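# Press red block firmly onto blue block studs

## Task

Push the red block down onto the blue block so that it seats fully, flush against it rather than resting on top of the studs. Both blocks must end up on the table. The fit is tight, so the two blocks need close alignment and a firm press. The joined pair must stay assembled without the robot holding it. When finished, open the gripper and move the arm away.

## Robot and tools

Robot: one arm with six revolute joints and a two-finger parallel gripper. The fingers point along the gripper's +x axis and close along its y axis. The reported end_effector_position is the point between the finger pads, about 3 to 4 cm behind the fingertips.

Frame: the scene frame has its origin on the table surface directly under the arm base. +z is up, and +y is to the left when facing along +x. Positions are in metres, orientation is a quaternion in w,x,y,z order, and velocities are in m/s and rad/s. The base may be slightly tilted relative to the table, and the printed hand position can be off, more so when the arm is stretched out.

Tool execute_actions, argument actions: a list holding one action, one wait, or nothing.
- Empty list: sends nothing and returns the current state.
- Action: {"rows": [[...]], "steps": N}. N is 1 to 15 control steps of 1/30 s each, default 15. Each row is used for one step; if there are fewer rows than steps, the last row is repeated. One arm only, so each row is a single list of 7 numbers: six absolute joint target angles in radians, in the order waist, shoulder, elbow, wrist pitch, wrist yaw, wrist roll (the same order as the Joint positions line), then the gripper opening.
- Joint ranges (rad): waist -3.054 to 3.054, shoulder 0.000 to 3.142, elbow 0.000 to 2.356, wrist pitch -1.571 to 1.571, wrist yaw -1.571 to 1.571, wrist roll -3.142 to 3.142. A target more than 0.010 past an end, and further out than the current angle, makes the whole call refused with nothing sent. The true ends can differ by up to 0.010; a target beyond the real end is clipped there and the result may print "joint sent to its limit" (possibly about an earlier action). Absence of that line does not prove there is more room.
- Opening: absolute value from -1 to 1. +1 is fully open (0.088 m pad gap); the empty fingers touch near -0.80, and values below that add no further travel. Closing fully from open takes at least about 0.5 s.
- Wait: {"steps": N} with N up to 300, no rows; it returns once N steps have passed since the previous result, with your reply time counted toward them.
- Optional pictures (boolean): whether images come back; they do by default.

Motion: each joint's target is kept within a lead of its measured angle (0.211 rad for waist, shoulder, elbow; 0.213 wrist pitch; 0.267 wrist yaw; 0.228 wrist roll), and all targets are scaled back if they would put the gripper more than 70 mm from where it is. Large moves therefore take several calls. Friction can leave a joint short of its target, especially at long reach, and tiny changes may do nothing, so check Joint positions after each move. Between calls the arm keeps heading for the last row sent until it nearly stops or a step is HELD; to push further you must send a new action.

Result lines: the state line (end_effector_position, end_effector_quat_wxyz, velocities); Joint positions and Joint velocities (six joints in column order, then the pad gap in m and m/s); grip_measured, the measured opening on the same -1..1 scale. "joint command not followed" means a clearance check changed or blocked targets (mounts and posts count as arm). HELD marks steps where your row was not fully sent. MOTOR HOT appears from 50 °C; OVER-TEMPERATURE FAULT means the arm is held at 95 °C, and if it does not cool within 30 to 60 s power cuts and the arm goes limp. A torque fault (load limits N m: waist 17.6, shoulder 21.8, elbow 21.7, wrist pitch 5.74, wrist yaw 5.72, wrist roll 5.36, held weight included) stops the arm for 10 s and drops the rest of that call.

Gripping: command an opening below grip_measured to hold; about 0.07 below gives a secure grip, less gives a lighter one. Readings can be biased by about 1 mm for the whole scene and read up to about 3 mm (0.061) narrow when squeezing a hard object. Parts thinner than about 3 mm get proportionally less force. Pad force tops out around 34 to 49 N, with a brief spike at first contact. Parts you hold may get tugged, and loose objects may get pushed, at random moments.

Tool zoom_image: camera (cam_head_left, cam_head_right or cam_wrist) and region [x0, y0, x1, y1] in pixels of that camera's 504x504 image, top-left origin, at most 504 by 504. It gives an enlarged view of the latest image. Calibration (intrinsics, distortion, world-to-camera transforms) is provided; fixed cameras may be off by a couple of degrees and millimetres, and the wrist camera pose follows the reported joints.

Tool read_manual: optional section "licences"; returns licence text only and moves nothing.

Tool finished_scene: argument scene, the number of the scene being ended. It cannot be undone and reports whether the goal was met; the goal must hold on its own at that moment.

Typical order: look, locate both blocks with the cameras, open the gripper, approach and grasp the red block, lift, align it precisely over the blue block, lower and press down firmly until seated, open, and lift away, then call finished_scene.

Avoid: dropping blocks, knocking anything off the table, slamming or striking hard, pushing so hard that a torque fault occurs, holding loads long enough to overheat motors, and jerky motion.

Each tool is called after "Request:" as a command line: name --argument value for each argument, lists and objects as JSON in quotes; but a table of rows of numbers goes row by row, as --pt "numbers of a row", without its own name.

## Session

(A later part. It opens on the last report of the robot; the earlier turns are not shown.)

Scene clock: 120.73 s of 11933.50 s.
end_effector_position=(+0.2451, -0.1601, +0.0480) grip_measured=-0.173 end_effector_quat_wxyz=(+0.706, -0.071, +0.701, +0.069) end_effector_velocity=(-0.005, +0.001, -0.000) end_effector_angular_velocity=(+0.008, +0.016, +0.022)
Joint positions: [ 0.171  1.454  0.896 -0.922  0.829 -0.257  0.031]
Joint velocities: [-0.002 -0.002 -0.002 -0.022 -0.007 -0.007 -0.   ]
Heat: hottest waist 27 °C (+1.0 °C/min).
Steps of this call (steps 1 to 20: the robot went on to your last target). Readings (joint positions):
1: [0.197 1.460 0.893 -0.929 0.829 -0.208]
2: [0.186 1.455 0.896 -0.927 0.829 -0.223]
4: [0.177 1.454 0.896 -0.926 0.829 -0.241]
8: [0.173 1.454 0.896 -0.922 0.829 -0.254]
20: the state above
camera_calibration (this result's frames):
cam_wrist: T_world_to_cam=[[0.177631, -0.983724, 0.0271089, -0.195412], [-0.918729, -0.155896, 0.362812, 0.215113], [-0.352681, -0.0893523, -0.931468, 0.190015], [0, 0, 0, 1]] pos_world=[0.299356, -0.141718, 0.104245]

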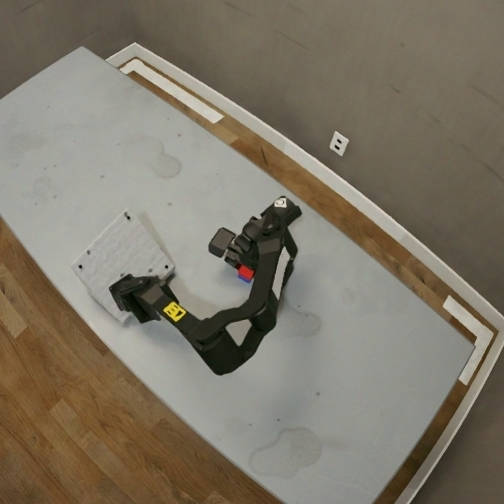

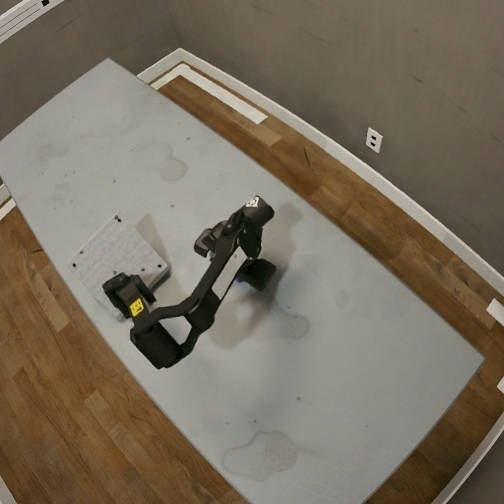

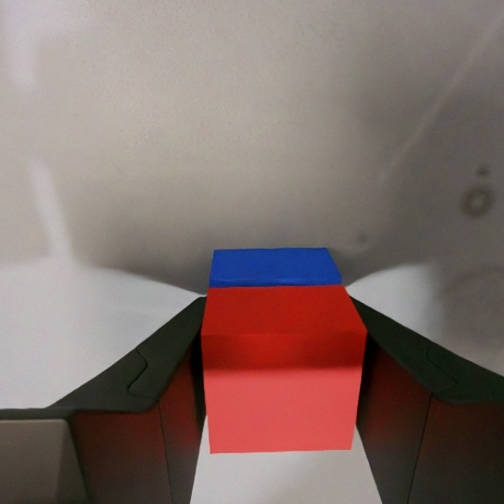

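Request:
execute_actions --actions '[{"rows":[[0.164,1.456,0.881,-0.912,0.827,-0.268,-0.28],[0.164,1.456,0.881,-0.912,0.827,-0.268,-0.28],[0.164,1.456,0.881,-0.912,0.827,-0.268,-0.28],[0.164,1.456,0.881,-0.912,0.827,-0.268,-0.28],[0.164,1.456,0.881,-0.912,0.827,-0.268,1]]}]' --pictures false

Request:
execute_actions --actions '[{"rows":[[0.164,1.456,0.881,-0.912,0.827,-1.839,1]]}]' --pictures false

Request:
execute_actions --actions '[{"steps":25}]'

Scene clock: 128.97 s of 11933.50 s.
end_effector_position=(+0.2443, -0.1602, +0.0460) grip_measured=+0.959 end_effector_quat_wxyz=(+0.705, -0.072, +0.702, +0.070) end_effector_velocity=(-0.003, +0.004, -0.001) end_effector_angular_velocity=(+0.022, +0.009, +0.000)
Joint positions: [ 0.165  1.454  0.891 -0.914  0.829 -0.266  0.086]
Joint velocities: [-0.002 -0.002 -0.007 -0.007 -0.022  0.007  0.044]
Heat: hottest waist 27 °C (+1.0 °C/min).
Steps of this call (steps 1 to 15: the robot went on to your last target; steps 16 to 90: nothing new was sent; then 4.73 s passed at rest; steps 91 to 105: all 15 steps of this action). Readings (joint positions):
91: [0.171 1.454 0.896 -0.921 0.829 -0.259]
92: [0.169 1.454 0.895 -0.918 0.829 -0.261]
94: [0.168 1.454 0.895 -0.917 0.829 -0.263]
98: [0.165 1.454 0.891 -0.914 0.829 -0.265]
105: the state above

Scene clock: 129.47 s of 11933.50 s.
end_effector_position=(+0.2443, -0.1602, +0.0458) grip_measured=+1.000 end_effector_quat_wxyz=(+0.592, -0.389, +0.591, +0.385) end_effector_velocity=(-0.003, +0.000, -0.001) end_effector_angular_velocity=(-0.001, +0.017, +1.942)
Joint positions: [ 0.164  1.454  0.89  -0.913  0.829 -1.224  0.088]
Joint velocities: [-0.007 -0.002 -0.002 -0.007 -0.007 -1.941  0.   ]
Heat: hottest waist 27 °C (+1.0 °C/min).
Steps of this call (steps 1 to 15: all 15 steps of this action). Readings (joint positions):
1: [0.164 1.454 0.891 -0.913 0.829 -0.312]
2: [0.164 1.454 0.891 -0.913 0.829 -0.381]
4: [0.164 1.454 0.890 -0.913 0.829 -0.510]
8: [0.164 1.454 0.890 -0.913 0.829 -0.770]
15: the state above

Scene clock: 130.30 s of 11933.50 s.
end_effector_position=(+0.2443, -0.1602, +0.0458) grip_measured=+1.000 end_effector_quat_wxyz=(-0.448, +0.549, -0.448, -0.545) end_effector_velocity=(-0.002, +0.001, -0.000) end_effector_angular_velocity=(+0.007, +0.006, +0.026)
Joint positions: [ 0.164  1.454  0.89  -0.913  0.829 -1.837  0.088]
Joint velocities: [-0.002 -0.002 -0.002 -0.007 -0.007 -0.022  0.   ]
Heat: hottest waist 27 °C (+1.0 °C/min).
Steps of this call (steps 1 to 25: the robot went on to your last target). Readings (joint positions):
1: [0.164 1.454 0.890 -0.913 0.829 -1.289]
2: [0.164 1.454 0.890 -0.913 0.829 -1.354]
4: [0.164 1.454 0.890 -0.913 0.829 -1.484]
8: [0.164 1.454 0.890 -0.913 0.829 -1.729]
25: the state above
camera_calibration (this result's frames):
cam_wrist: T_world_to_cam=[[0.983447, 0.17923, 0.0266267, -0.205881], [0.156589, -0.914601, 0.372808, -0.169534], [0.0911709, -0.362467, -0.927527, 0.0353685], [0, 0, 0, 1]] pos_world=[0.225795, -0.105336, 0.101491]

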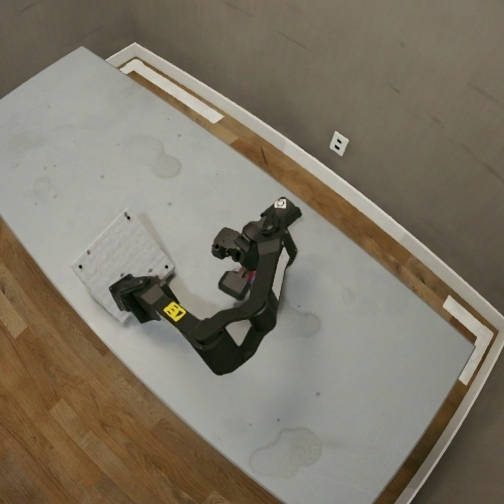

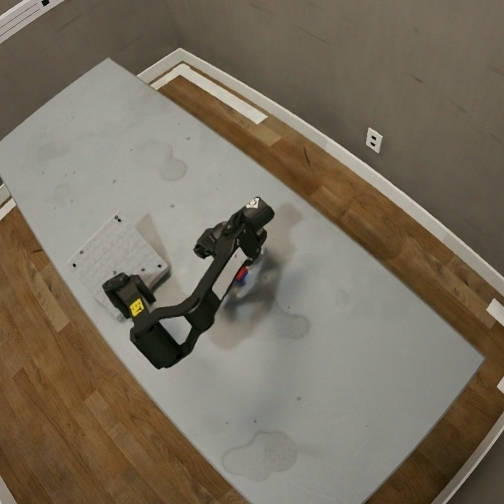

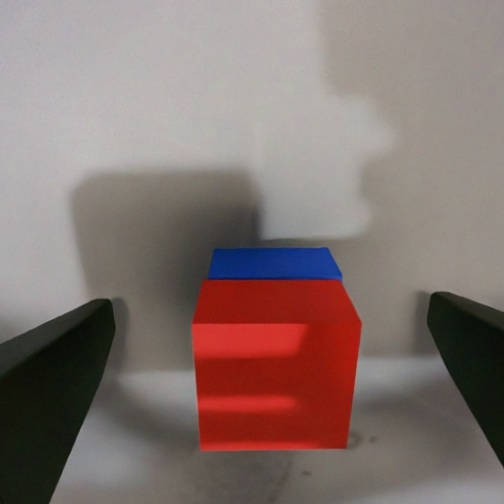

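Request:
execute_actions --actions '[{"rows":[[0.164,1.456,0.881,-0.912,0.827,-1.839,-0.26]]}]'

Request:
execute_actions --actions '[{"rows":[[0.164,1.454,0.89,-0.912,0.827,-1.839,0.4],[0.164,1.454,0.89,-0.912,0.827,-1.839,0.4],[0.164,1.454,0.89,-0.912,0.827,-1.839,0.4],[0.164,1.454,0.89,-0.912,0.827,-1.839,0.4],[0.164,1.454,0.89,-0.912,0.827,-1.839,0.4],[0.194,1.45,0.925,-0.973,0.827,-1.79,0.4],[0.224,1.445,0.95,-1.034,0.827,-1.75,0.4],[0.254,1.442,0.975,-1.095,0.827,-1.7,0.4],[0.284,1.44,1.003,-1.156,0.827,-1.66,0.4]]}]' --pictures false

Request:
execute_actions --actions '[{"rows":[[0.284,1.44,1.003,-1.156,0.827,-1.66,0.4],[0.284,1.44,1.003,-1.156,0.827,-1.66,0.2],[0.284,1.44,1.003,-1.156,0.827,-1.66,-0.6]]}]'

Scene clock: 138.03 s of 11933.50 s.
end_effector_position=(+0.2443, -0.1600, +0.0460) grip_measured=-0.169 end_effector_quat_wxyz=(-0.447, +0.550, -0.447, -0.546) end_effector_velocity=(-0.006, +0.002, -0.001) end_effector_angular_velocity=(+0.008, +0.020, +0.025)
Joint positions: [ 0.165  1.454  0.89  -0.913  0.829 -1.837  0.031]
Joint velocities: [-0.002 -0.002 -0.007 -0.022 -0.007 -0.007 -0.   ]
Heat: hottest waist 27 °C (+1.0 °C/min).
Steps of this call (steps 1 to 15: the robot went on to your last target; steps 16 to 90: nothing new was sent; then 4.23 s passed at rest; steps 91 to 105: all 15 steps of this action). Readings (joint positions):
91: [0.164 1.454 0.890 -0.913 0.829 -1.837]
92: [0.164 1.454 0.890 -0.913 0.829 -1.837]
94: [0.164 1.454 0.890 -0.913 0.829 -1.837]
98: [0.164 1.454 0.890 -0.913 0.829 -1.837]
105: the state above
camera_calibration (this result's frames):
cam_wrist: T_world_to_cam=[[0.983296, 0.180011, 0.0269337, -0.205787], [0.157204, -0.914494, 0.372811, -0.169601], [0.0917408, -0.36235, -0.927516, 0.0354146], [0, 0, 0, 1]] pos_world=[0.225762, -0.105223, 0.101619]

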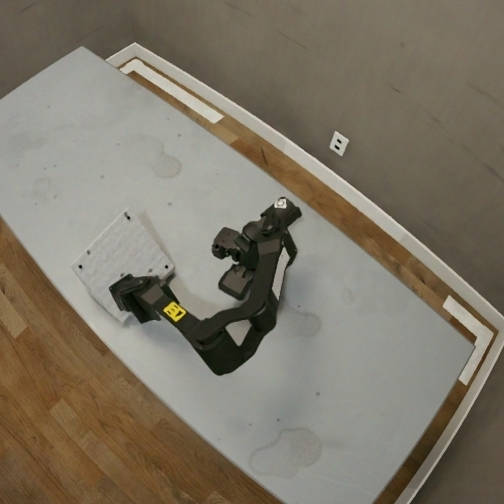

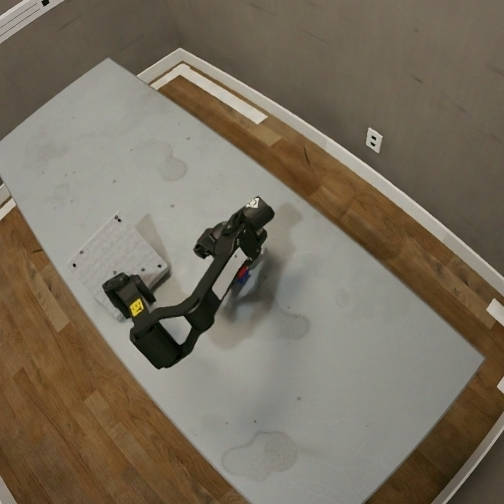

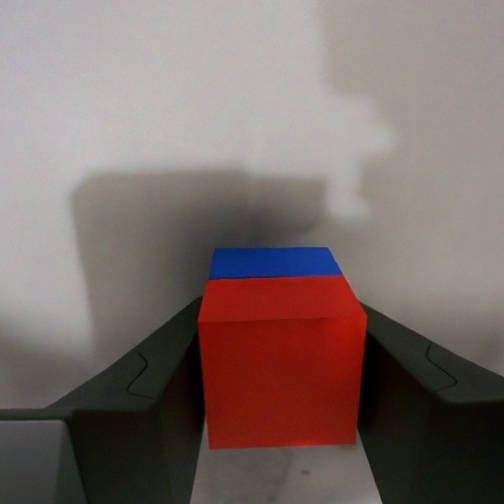

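Scene clock: 138.53 s of 11933.50 s.
end_effector_position=(+0.2424, -0.1610, +0.0828) grip_measured=+0.395 end_effector_quat_wxyz=(-0.450, +0.549, -0.446, -0.545) end_effector_velocity=(-0.020, -0.003, +0.008) end_effector_angular_velocity=(-0.001, +0.078, +0.037)
Joint positions: [ 0.277  1.445  0.991 -1.141  0.829 -1.671  0.058]
Joint velocities: [ 0.022 -0.002  0.027 -0.168 -0.007  0.081  0.001]
Heat: hottest waist 27 °C (+1.0 °C/min).
Steps of this call (steps 1 to 15: all 15 steps of this action). Readings (joint positions):
1: [0.165 1.454 0.890 -0.913 0.829 -1.837]
2: [0.165 1.454 0.890 -0.913 0.829 -1.837]
4: [0.165 1.454 0.890 -0.913 0.829 -1.837]
8: [0.193 1.454 0.914 -0.992 0.829 -1.781]
15: the state above

Scene clock: 139.03 s of 11933.50 s.
end_effector_position=(+0.2407, -0.1608, +0.0834) grip_measured=-0.588 end_effector_quat_wxyz=(-0.447, +0.548, -0.447, -0.547) end_effector_velocity=(+0.000, +0.001, -0.000) end_effector_angular_velocity=(+0.008, -0.002, +0.000)
Joint positions: [ 0.28   1.445  0.991 -1.154  0.829 -1.662  0.01 ]
Joint velocities: [-0.002 -0.002 -0.002  0.007 -0.007 -0.007 -0.006]
Heat: hottest waist 27 °C (+1.0 °C/min).
Steps of this call (steps 1 to 15: all 15 steps of this action). Readings (joint positions):
1: [0.278 1.445 0.991 -1.145 0.829 -1.669]
2: [0.279 1.445 0.991 -1.148 0.829 -1.667]
4: [0.280 1.445 0.991 -1.151 0.829 -1.665]
8: [0.280 1.445 0.991 -1.153 0.829 -1.663]
15: the state above
camera_calibration (this result's frames):
cam_wrist: T_world_to_cam=[[0.983359, 0.180096, 0.0238697, -0.20282], [0.158729, -0.915645, 0.369321, -0.183966], [0.0883693, -0.359387, -0.928995, 0.0716069], [0, 0, 0, 1]] pos_world=[0.222318, -0.106187, 0.139306]

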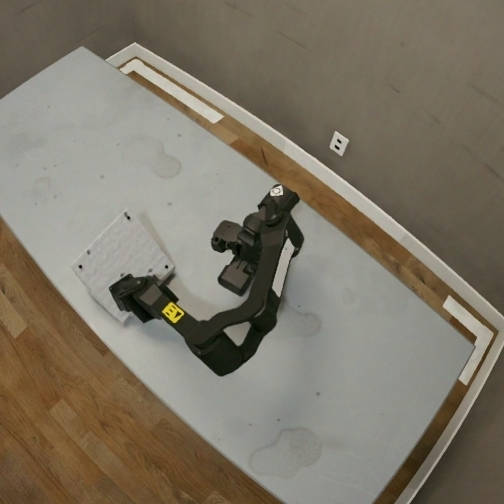

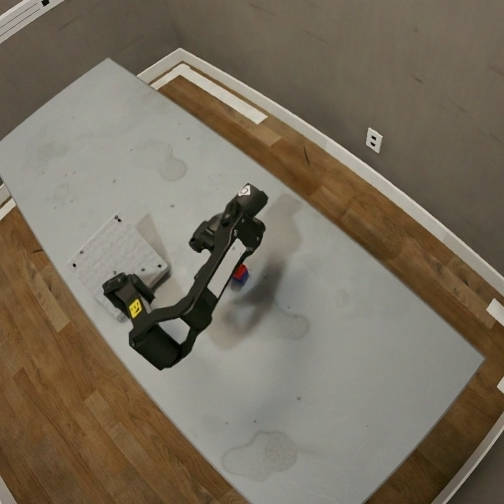

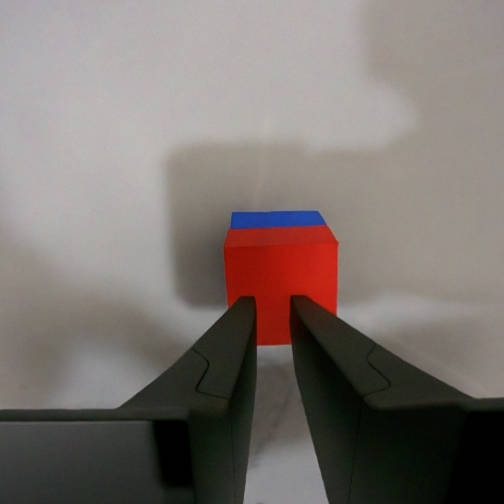

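Request:
zoom_image --camera "cam_wrist" --region '[200,190,360,290]'

Request:
zoom_image --camera "cam_head_right" --region '[215,255,265,300]'

Region (200, 190, 360, 290) of cam_wrist's 504x504 image, scaled by 3.150, with more detail than that image has; it fills the top 315 rows of this view, and the rest is white.

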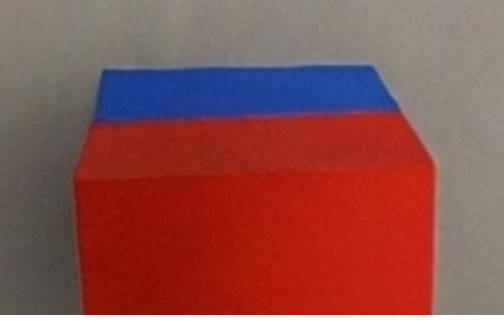

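Region (215, 255, 265, 300) of cam_head_right's 504x504 image, scaled by 10.080, with more detail than that image has; it fills the top 454 rows of this view, and the rest is white.

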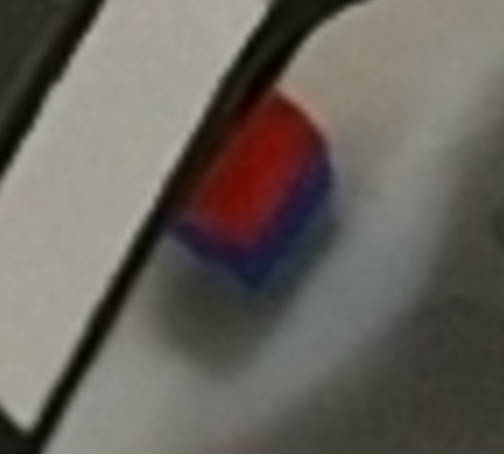

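Request:
execute_actions --actions '[{"rows":[[0.275,1.46,0.99,-1.135,0.827,-1.67,-0.6],[0.27,1.464,0.985,-1.125,0.827,-1.68,-0.6],[0.265,1.466,0.98,-1.115,0.827,-1.69,-0.6],[0.26,1.467,0.974,-1.105,0.827,-1.7,-0.6],[0.255,1.468,0.969,-1.096,0.827,-1.7,-0.6],[0.25,1.469,0.965,-1.094,0.827,-1.7,-0.6],[0.245,1.472,0.96,-1.094,0.827,-1.7,-0.6],[0.24,1.476,0.955,-1.094,0.827,-1.7,-0.6],[0.234,1.481,0.949,-1.094,0.827,-1.7,-0.6],[0.228,1.486,0.943,-1.094,0.827,-1.7,-0.6],[0.222,1.491,0.937,-1.094,0.827,-1.7,-0.6],[0.215,1.497,0.93,-1.094,0.827,-1.7,-0.6]]}]'

Request:
zoom_image --camera "cam_wrist" --region '[200,190,360,290]'

Scene clock: 150.70 s of 11933.50 s.
end_effector_position=(+0.2435, -0.1583, +0.0735) grip_measured=-0.598 end_effector_quat_wxyz=(-0.446, +0.547, -0.447, -0.550) end_effector_velocity=(-0.006, +0.001, -0.001) end_effector_angular_velocity=(+0.006, +0.020, +0.040)
Joint positions: [ 0.255  1.462  0.972 -1.098  0.828 -1.698  0.01 ]
Joint velocities: [-0.002 -0.002 -0.007 -0.022 -0.007 -0.022 -0.001]
Heat: hottest waist 27 °C (+1.0 °C/min).
Steps of this call (steps 1 to 15: the robot went on to your last target; steps 16 to 90: nothing new was sent; then 8.17 s passed at rest; steps 91 to 105: all 15 steps of this action). Readings (joint positions):
91: [0.280 1.446 0.991 -1.154 0.829 -1.662]
92: [0.279 1.447 0.991 -1.148 0.829 -1.665]
94: [0.272 1.452 0.991 -1.128 0.829 -1.678]
98: [0.258 1.459 0.980 -1.104 0.829 -1.694]
105: the state above
camera_calibration (this result's frames):
cam_wrist: T_world_to_cam=[[0.982818, 0.183588, 0.0191019, -0.204801], [0.163823, -0.915295, 0.367963, -0.179519], [0.0850373, -0.358511, -0.929644, 0.0640844], [0, 0, 0, 1]] pos_world=[0.225242, -0.103739, 0.129544]

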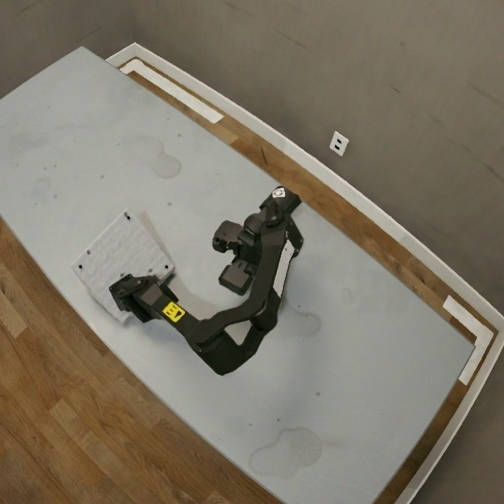

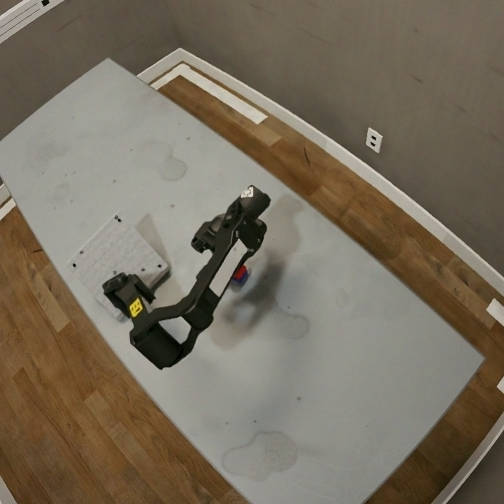

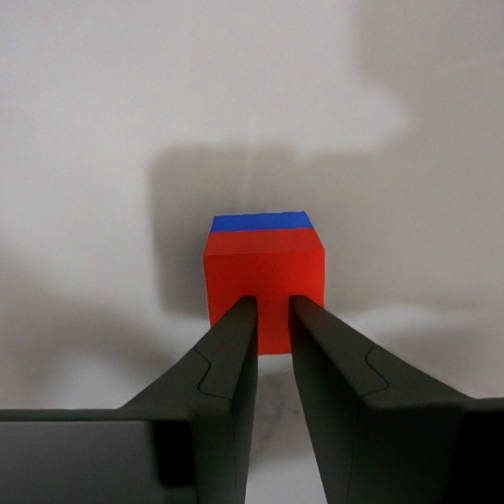

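Region (200, 190, 360, 290) of cam_wrist's 504x504 image, scaled by 3.150, with more detail than that image has; it fills the top 315 rows of this view, and the rest is white.

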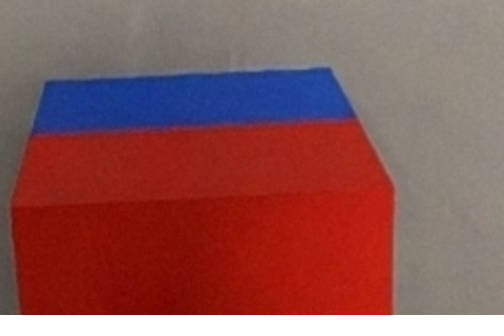

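Request:
execute_actions --actions '[{"rows":[[0.208,1.502,0.924,-1.094,0.827,-1.7,-0.6],[0.2,1.509,0.916,-1.094,0.827,-1.7,-0.6],[0.192,1.516,0.908,-1.094,0.827,-1.7,-0.6],[0.184,1.523,0.9,-1.094,0.827,-1.7,-0.6],[0.176,1.53,0.892,-1.094,0.827,-1.7,-0.6]]}]'

Scene clock: 155.97 s of 11933.50 s.
end_effector_position=(+0.2422, -0.1566, +0.0713) grip_measured=-0.598 end_effector_quat_wxyz=(-0.442, +0.546, -0.447, -0.554) end_effector_velocity=(-0.005, +0.001, -0.001) end_effector_angular_velocity=(+0.006, +0.020, +0.055)
Joint positions: [ 0.253  1.468  0.966 -1.097  0.827 -1.698  0.01 ]
Joint velocities: [-0.002  0.002 -0.002 -0.022 -0.007 -0.037 -0.   ]
Heat: hottest waist 27 °C (+1.0 °C/min).
Steps of this call (steps 1 to 15: the robot went on to your last target; steps 16 to 90: nothing new was sent; then 1.77 s passed at rest; steps 91 to 105: all 15 steps of this action). Readings (joint positions):
91: [0.255 1.462 0.971 -1.097 0.828 -1.698]
92: [0.254 1.463 0.970 -1.097 0.828 -1.698]
94: [0.254 1.466 0.968 -1.097 0.828 -1.698]
98: [0.253 1.468 0.967 -1.097 0.827 -1.698]
105: the state above
camera_calibration (this result's frames):
cam_wrist: T_world_to_cam=[[0.981823, 0.189527, 0.0101464, -0.201941], [0.172773, -0.914602, 0.365584, -0.178884], [0.0785679, -0.357186, -0.930723, 0.06458], [0, 0, 0, 1]] pos_world=[0.224103, -0.102267, 0.127552]

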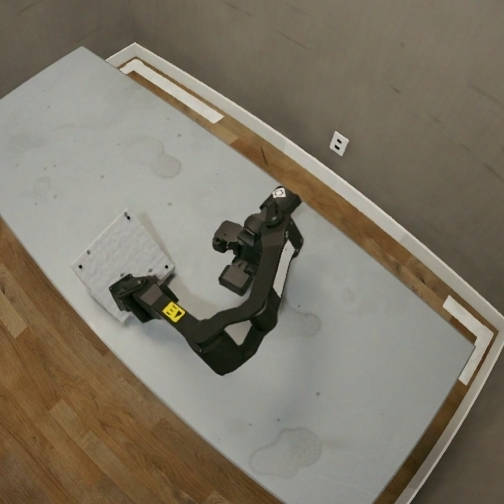

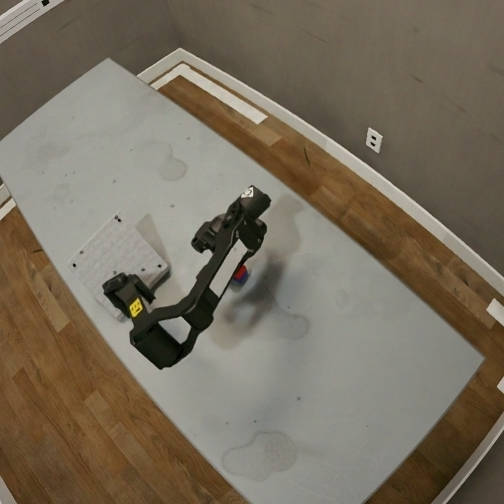

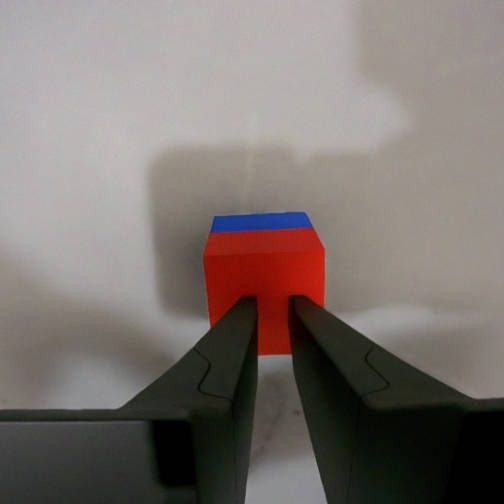

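Request:
execute_actions --actions '[{"rows":[[0.23,1.48,0.95,-1.1,0.827,-1.7,-0.6],[0.26,1.46,0.98,-1.11,0.827,-1.7,-0.6],[0.28,1.455,1.01,-1.15,0.827,-1.6,-0.6],[0.3,1.455,1.03,-1.16,0.827,-0.1,1]]}]' --pictures false

Request:
execute_actions --actions '[{"steps":25}]'

Request:
zoom_image --camera "cam_wrist" --region '[180,170,380,370]'

Scene clock: 161.20 s of 11933.50 s.
end_effector_position=(+0.2481, -0.1601, +0.0883) grip_measured=+0.751 end_effector_quat_wxyz=(+0.622, -0.349, +0.611, +0.343) end_effector_velocity=(-0.004, +0.001, +0.000) end_effector_angular_velocity=(+0.038, +0.016, -1.908)
Joint positions: [ 0.296  1.461  1.018 -1.157  0.829 -0.908  0.076]
Joint velocities: [ 0.002 -0.002 -0.002 -0.022 -0.007  1.927  0.175]
Heat: hottest waist 27 °C (+0.0 °C/min).
Steps of this call (steps 1 to 15: the robot went on to your last target; steps 16 to 90: nothing new was sent; then 1.73 s passed at rest; steps 91 to 105: all 15 steps of this action). Readings (joint positions):
91: [0.255 1.464 0.969 -1.097 0.828 -1.698]
92: [0.258 1.461 0.974 -1.099 0.831 -1.698]
94: [0.264 1.461 0.984 -1.124 0.831 -1.623]
98: [0.288 1.461 1.008 -1.149 0.829 -1.362]
105: the state above

Scene clock: 162.03 s of 11933.50 s.
end_effector_position=(+0.2482, -0.1601, +0.0885) grip_measured=+1.000 end_effector_quat_wxyz=(+0.709, -0.077, +0.697, +0.077) end_effector_velocity=(-0.001, +0.002, -0.001) end_effector_angular_velocity=(+0.008, +0.001, -0.011)
Joint positions: [ 0.296  1.461  1.018 -1.158  0.829 -0.103  0.088]
Joint velocities: [-0.002 -0.002 -0.007  0.007 -0.007  0.007  0.   ]
Heat: hottest waist 27 °C (+0.0 °C/min).
Steps of this call (steps 1 to 25: the robot went on to your last target). Readings (joint positions):
1: [0.296 1.461 1.018 -1.157 0.829 -0.843]
2: [0.296 1.461 1.018 -1.158 0.829 -0.778]
4: [0.296 1.461 1.018 -1.158 0.829 -0.648]
8: [0.296 1.461 1.018 -1.158 0.829 -0.389]
25: the state above
camera_calibration (this result's frames):
cam_wrist: T_world_to_cam=[[0.196292, -0.98022, 0.0252463, -0.201036], [-0.919194, -0.174985, 0.352792, 0.201156], [-0.341396, -0.0924564, -0.935361, 0.225892], [0, 0, 0, 1]] pos_world=[0.301482, -0.140975, 0.1454]

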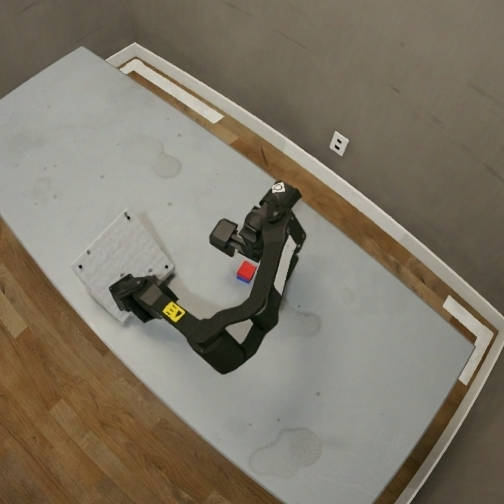

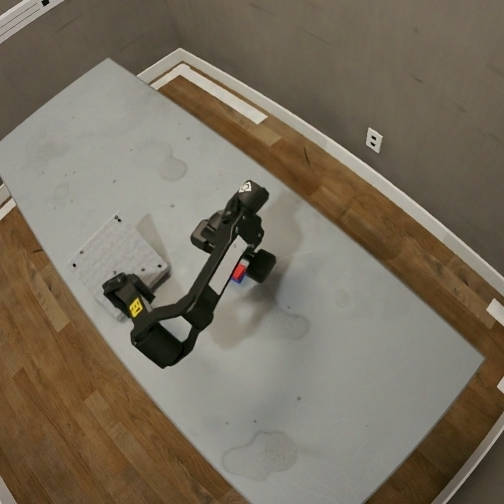

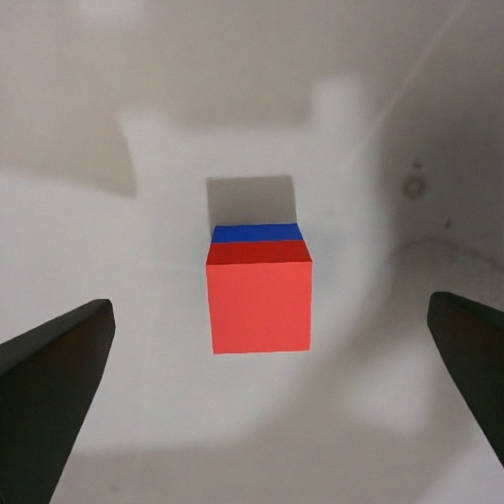

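Region (180, 170, 380, 370) of cam_wrist's 504x504 image, scaled by 2.520, with more detail than that image has.

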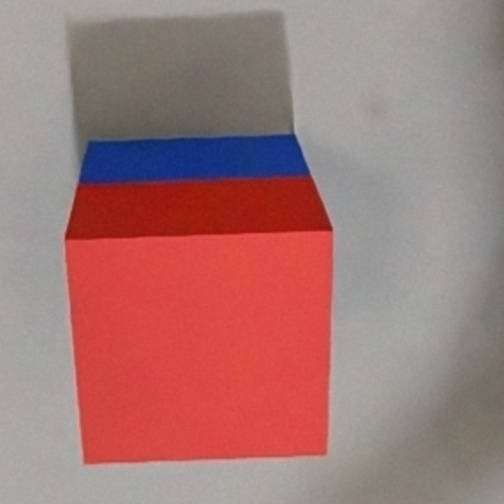

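Flush.

Request:
execute_actions --actions '[{"rows":[[0.349,1.4,1.154,-1.373,0.825,-0.1,1]]}]' --pictures false

Request:
finished_scene --scene 1

Scene clock: 165.90 s of 11933.50 s.
end_effector_position=(+0.2395, -0.1867, +0.1269) grip_measured=+1.000 end_effector_quat_wxyz=(+0.715, -0.093, +0.687, +0.093) end_effector_velocity=(-0.002, -0.002, +0.000) end_effector_angular_velocity=(-0.008, +0.002, +0.007)
Joint positions: [ 0.345  1.399  1.146 -1.37   0.825 -0.101  0.088]
Joint velocities: [-0.002 -0.007 -0.002 -0.007  0.007 -0.007  0.   ]
Heat: hottest waist 27 °C (+0.0 °C/min).
Steps of this call (steps 1 to 30: the robot went on to your last target; steps 31 to 90: nothing new was sent; then 0.37 s passed at rest; steps 91 to 105: all 15 steps of this action). Readings (joint positions):
91: [0.301 1.458 1.036 -1.199 0.827 -0.100]
92: [0.314 1.456 1.060 -1.262 0.825 -0.101]
94: [0.335 1.430 1.105 -1.317 0.825 -0.101]
98: [0.344 1.399 1.146 -1.359 0.825 -0.101]
105: the state above

The scene is finished: the task was done.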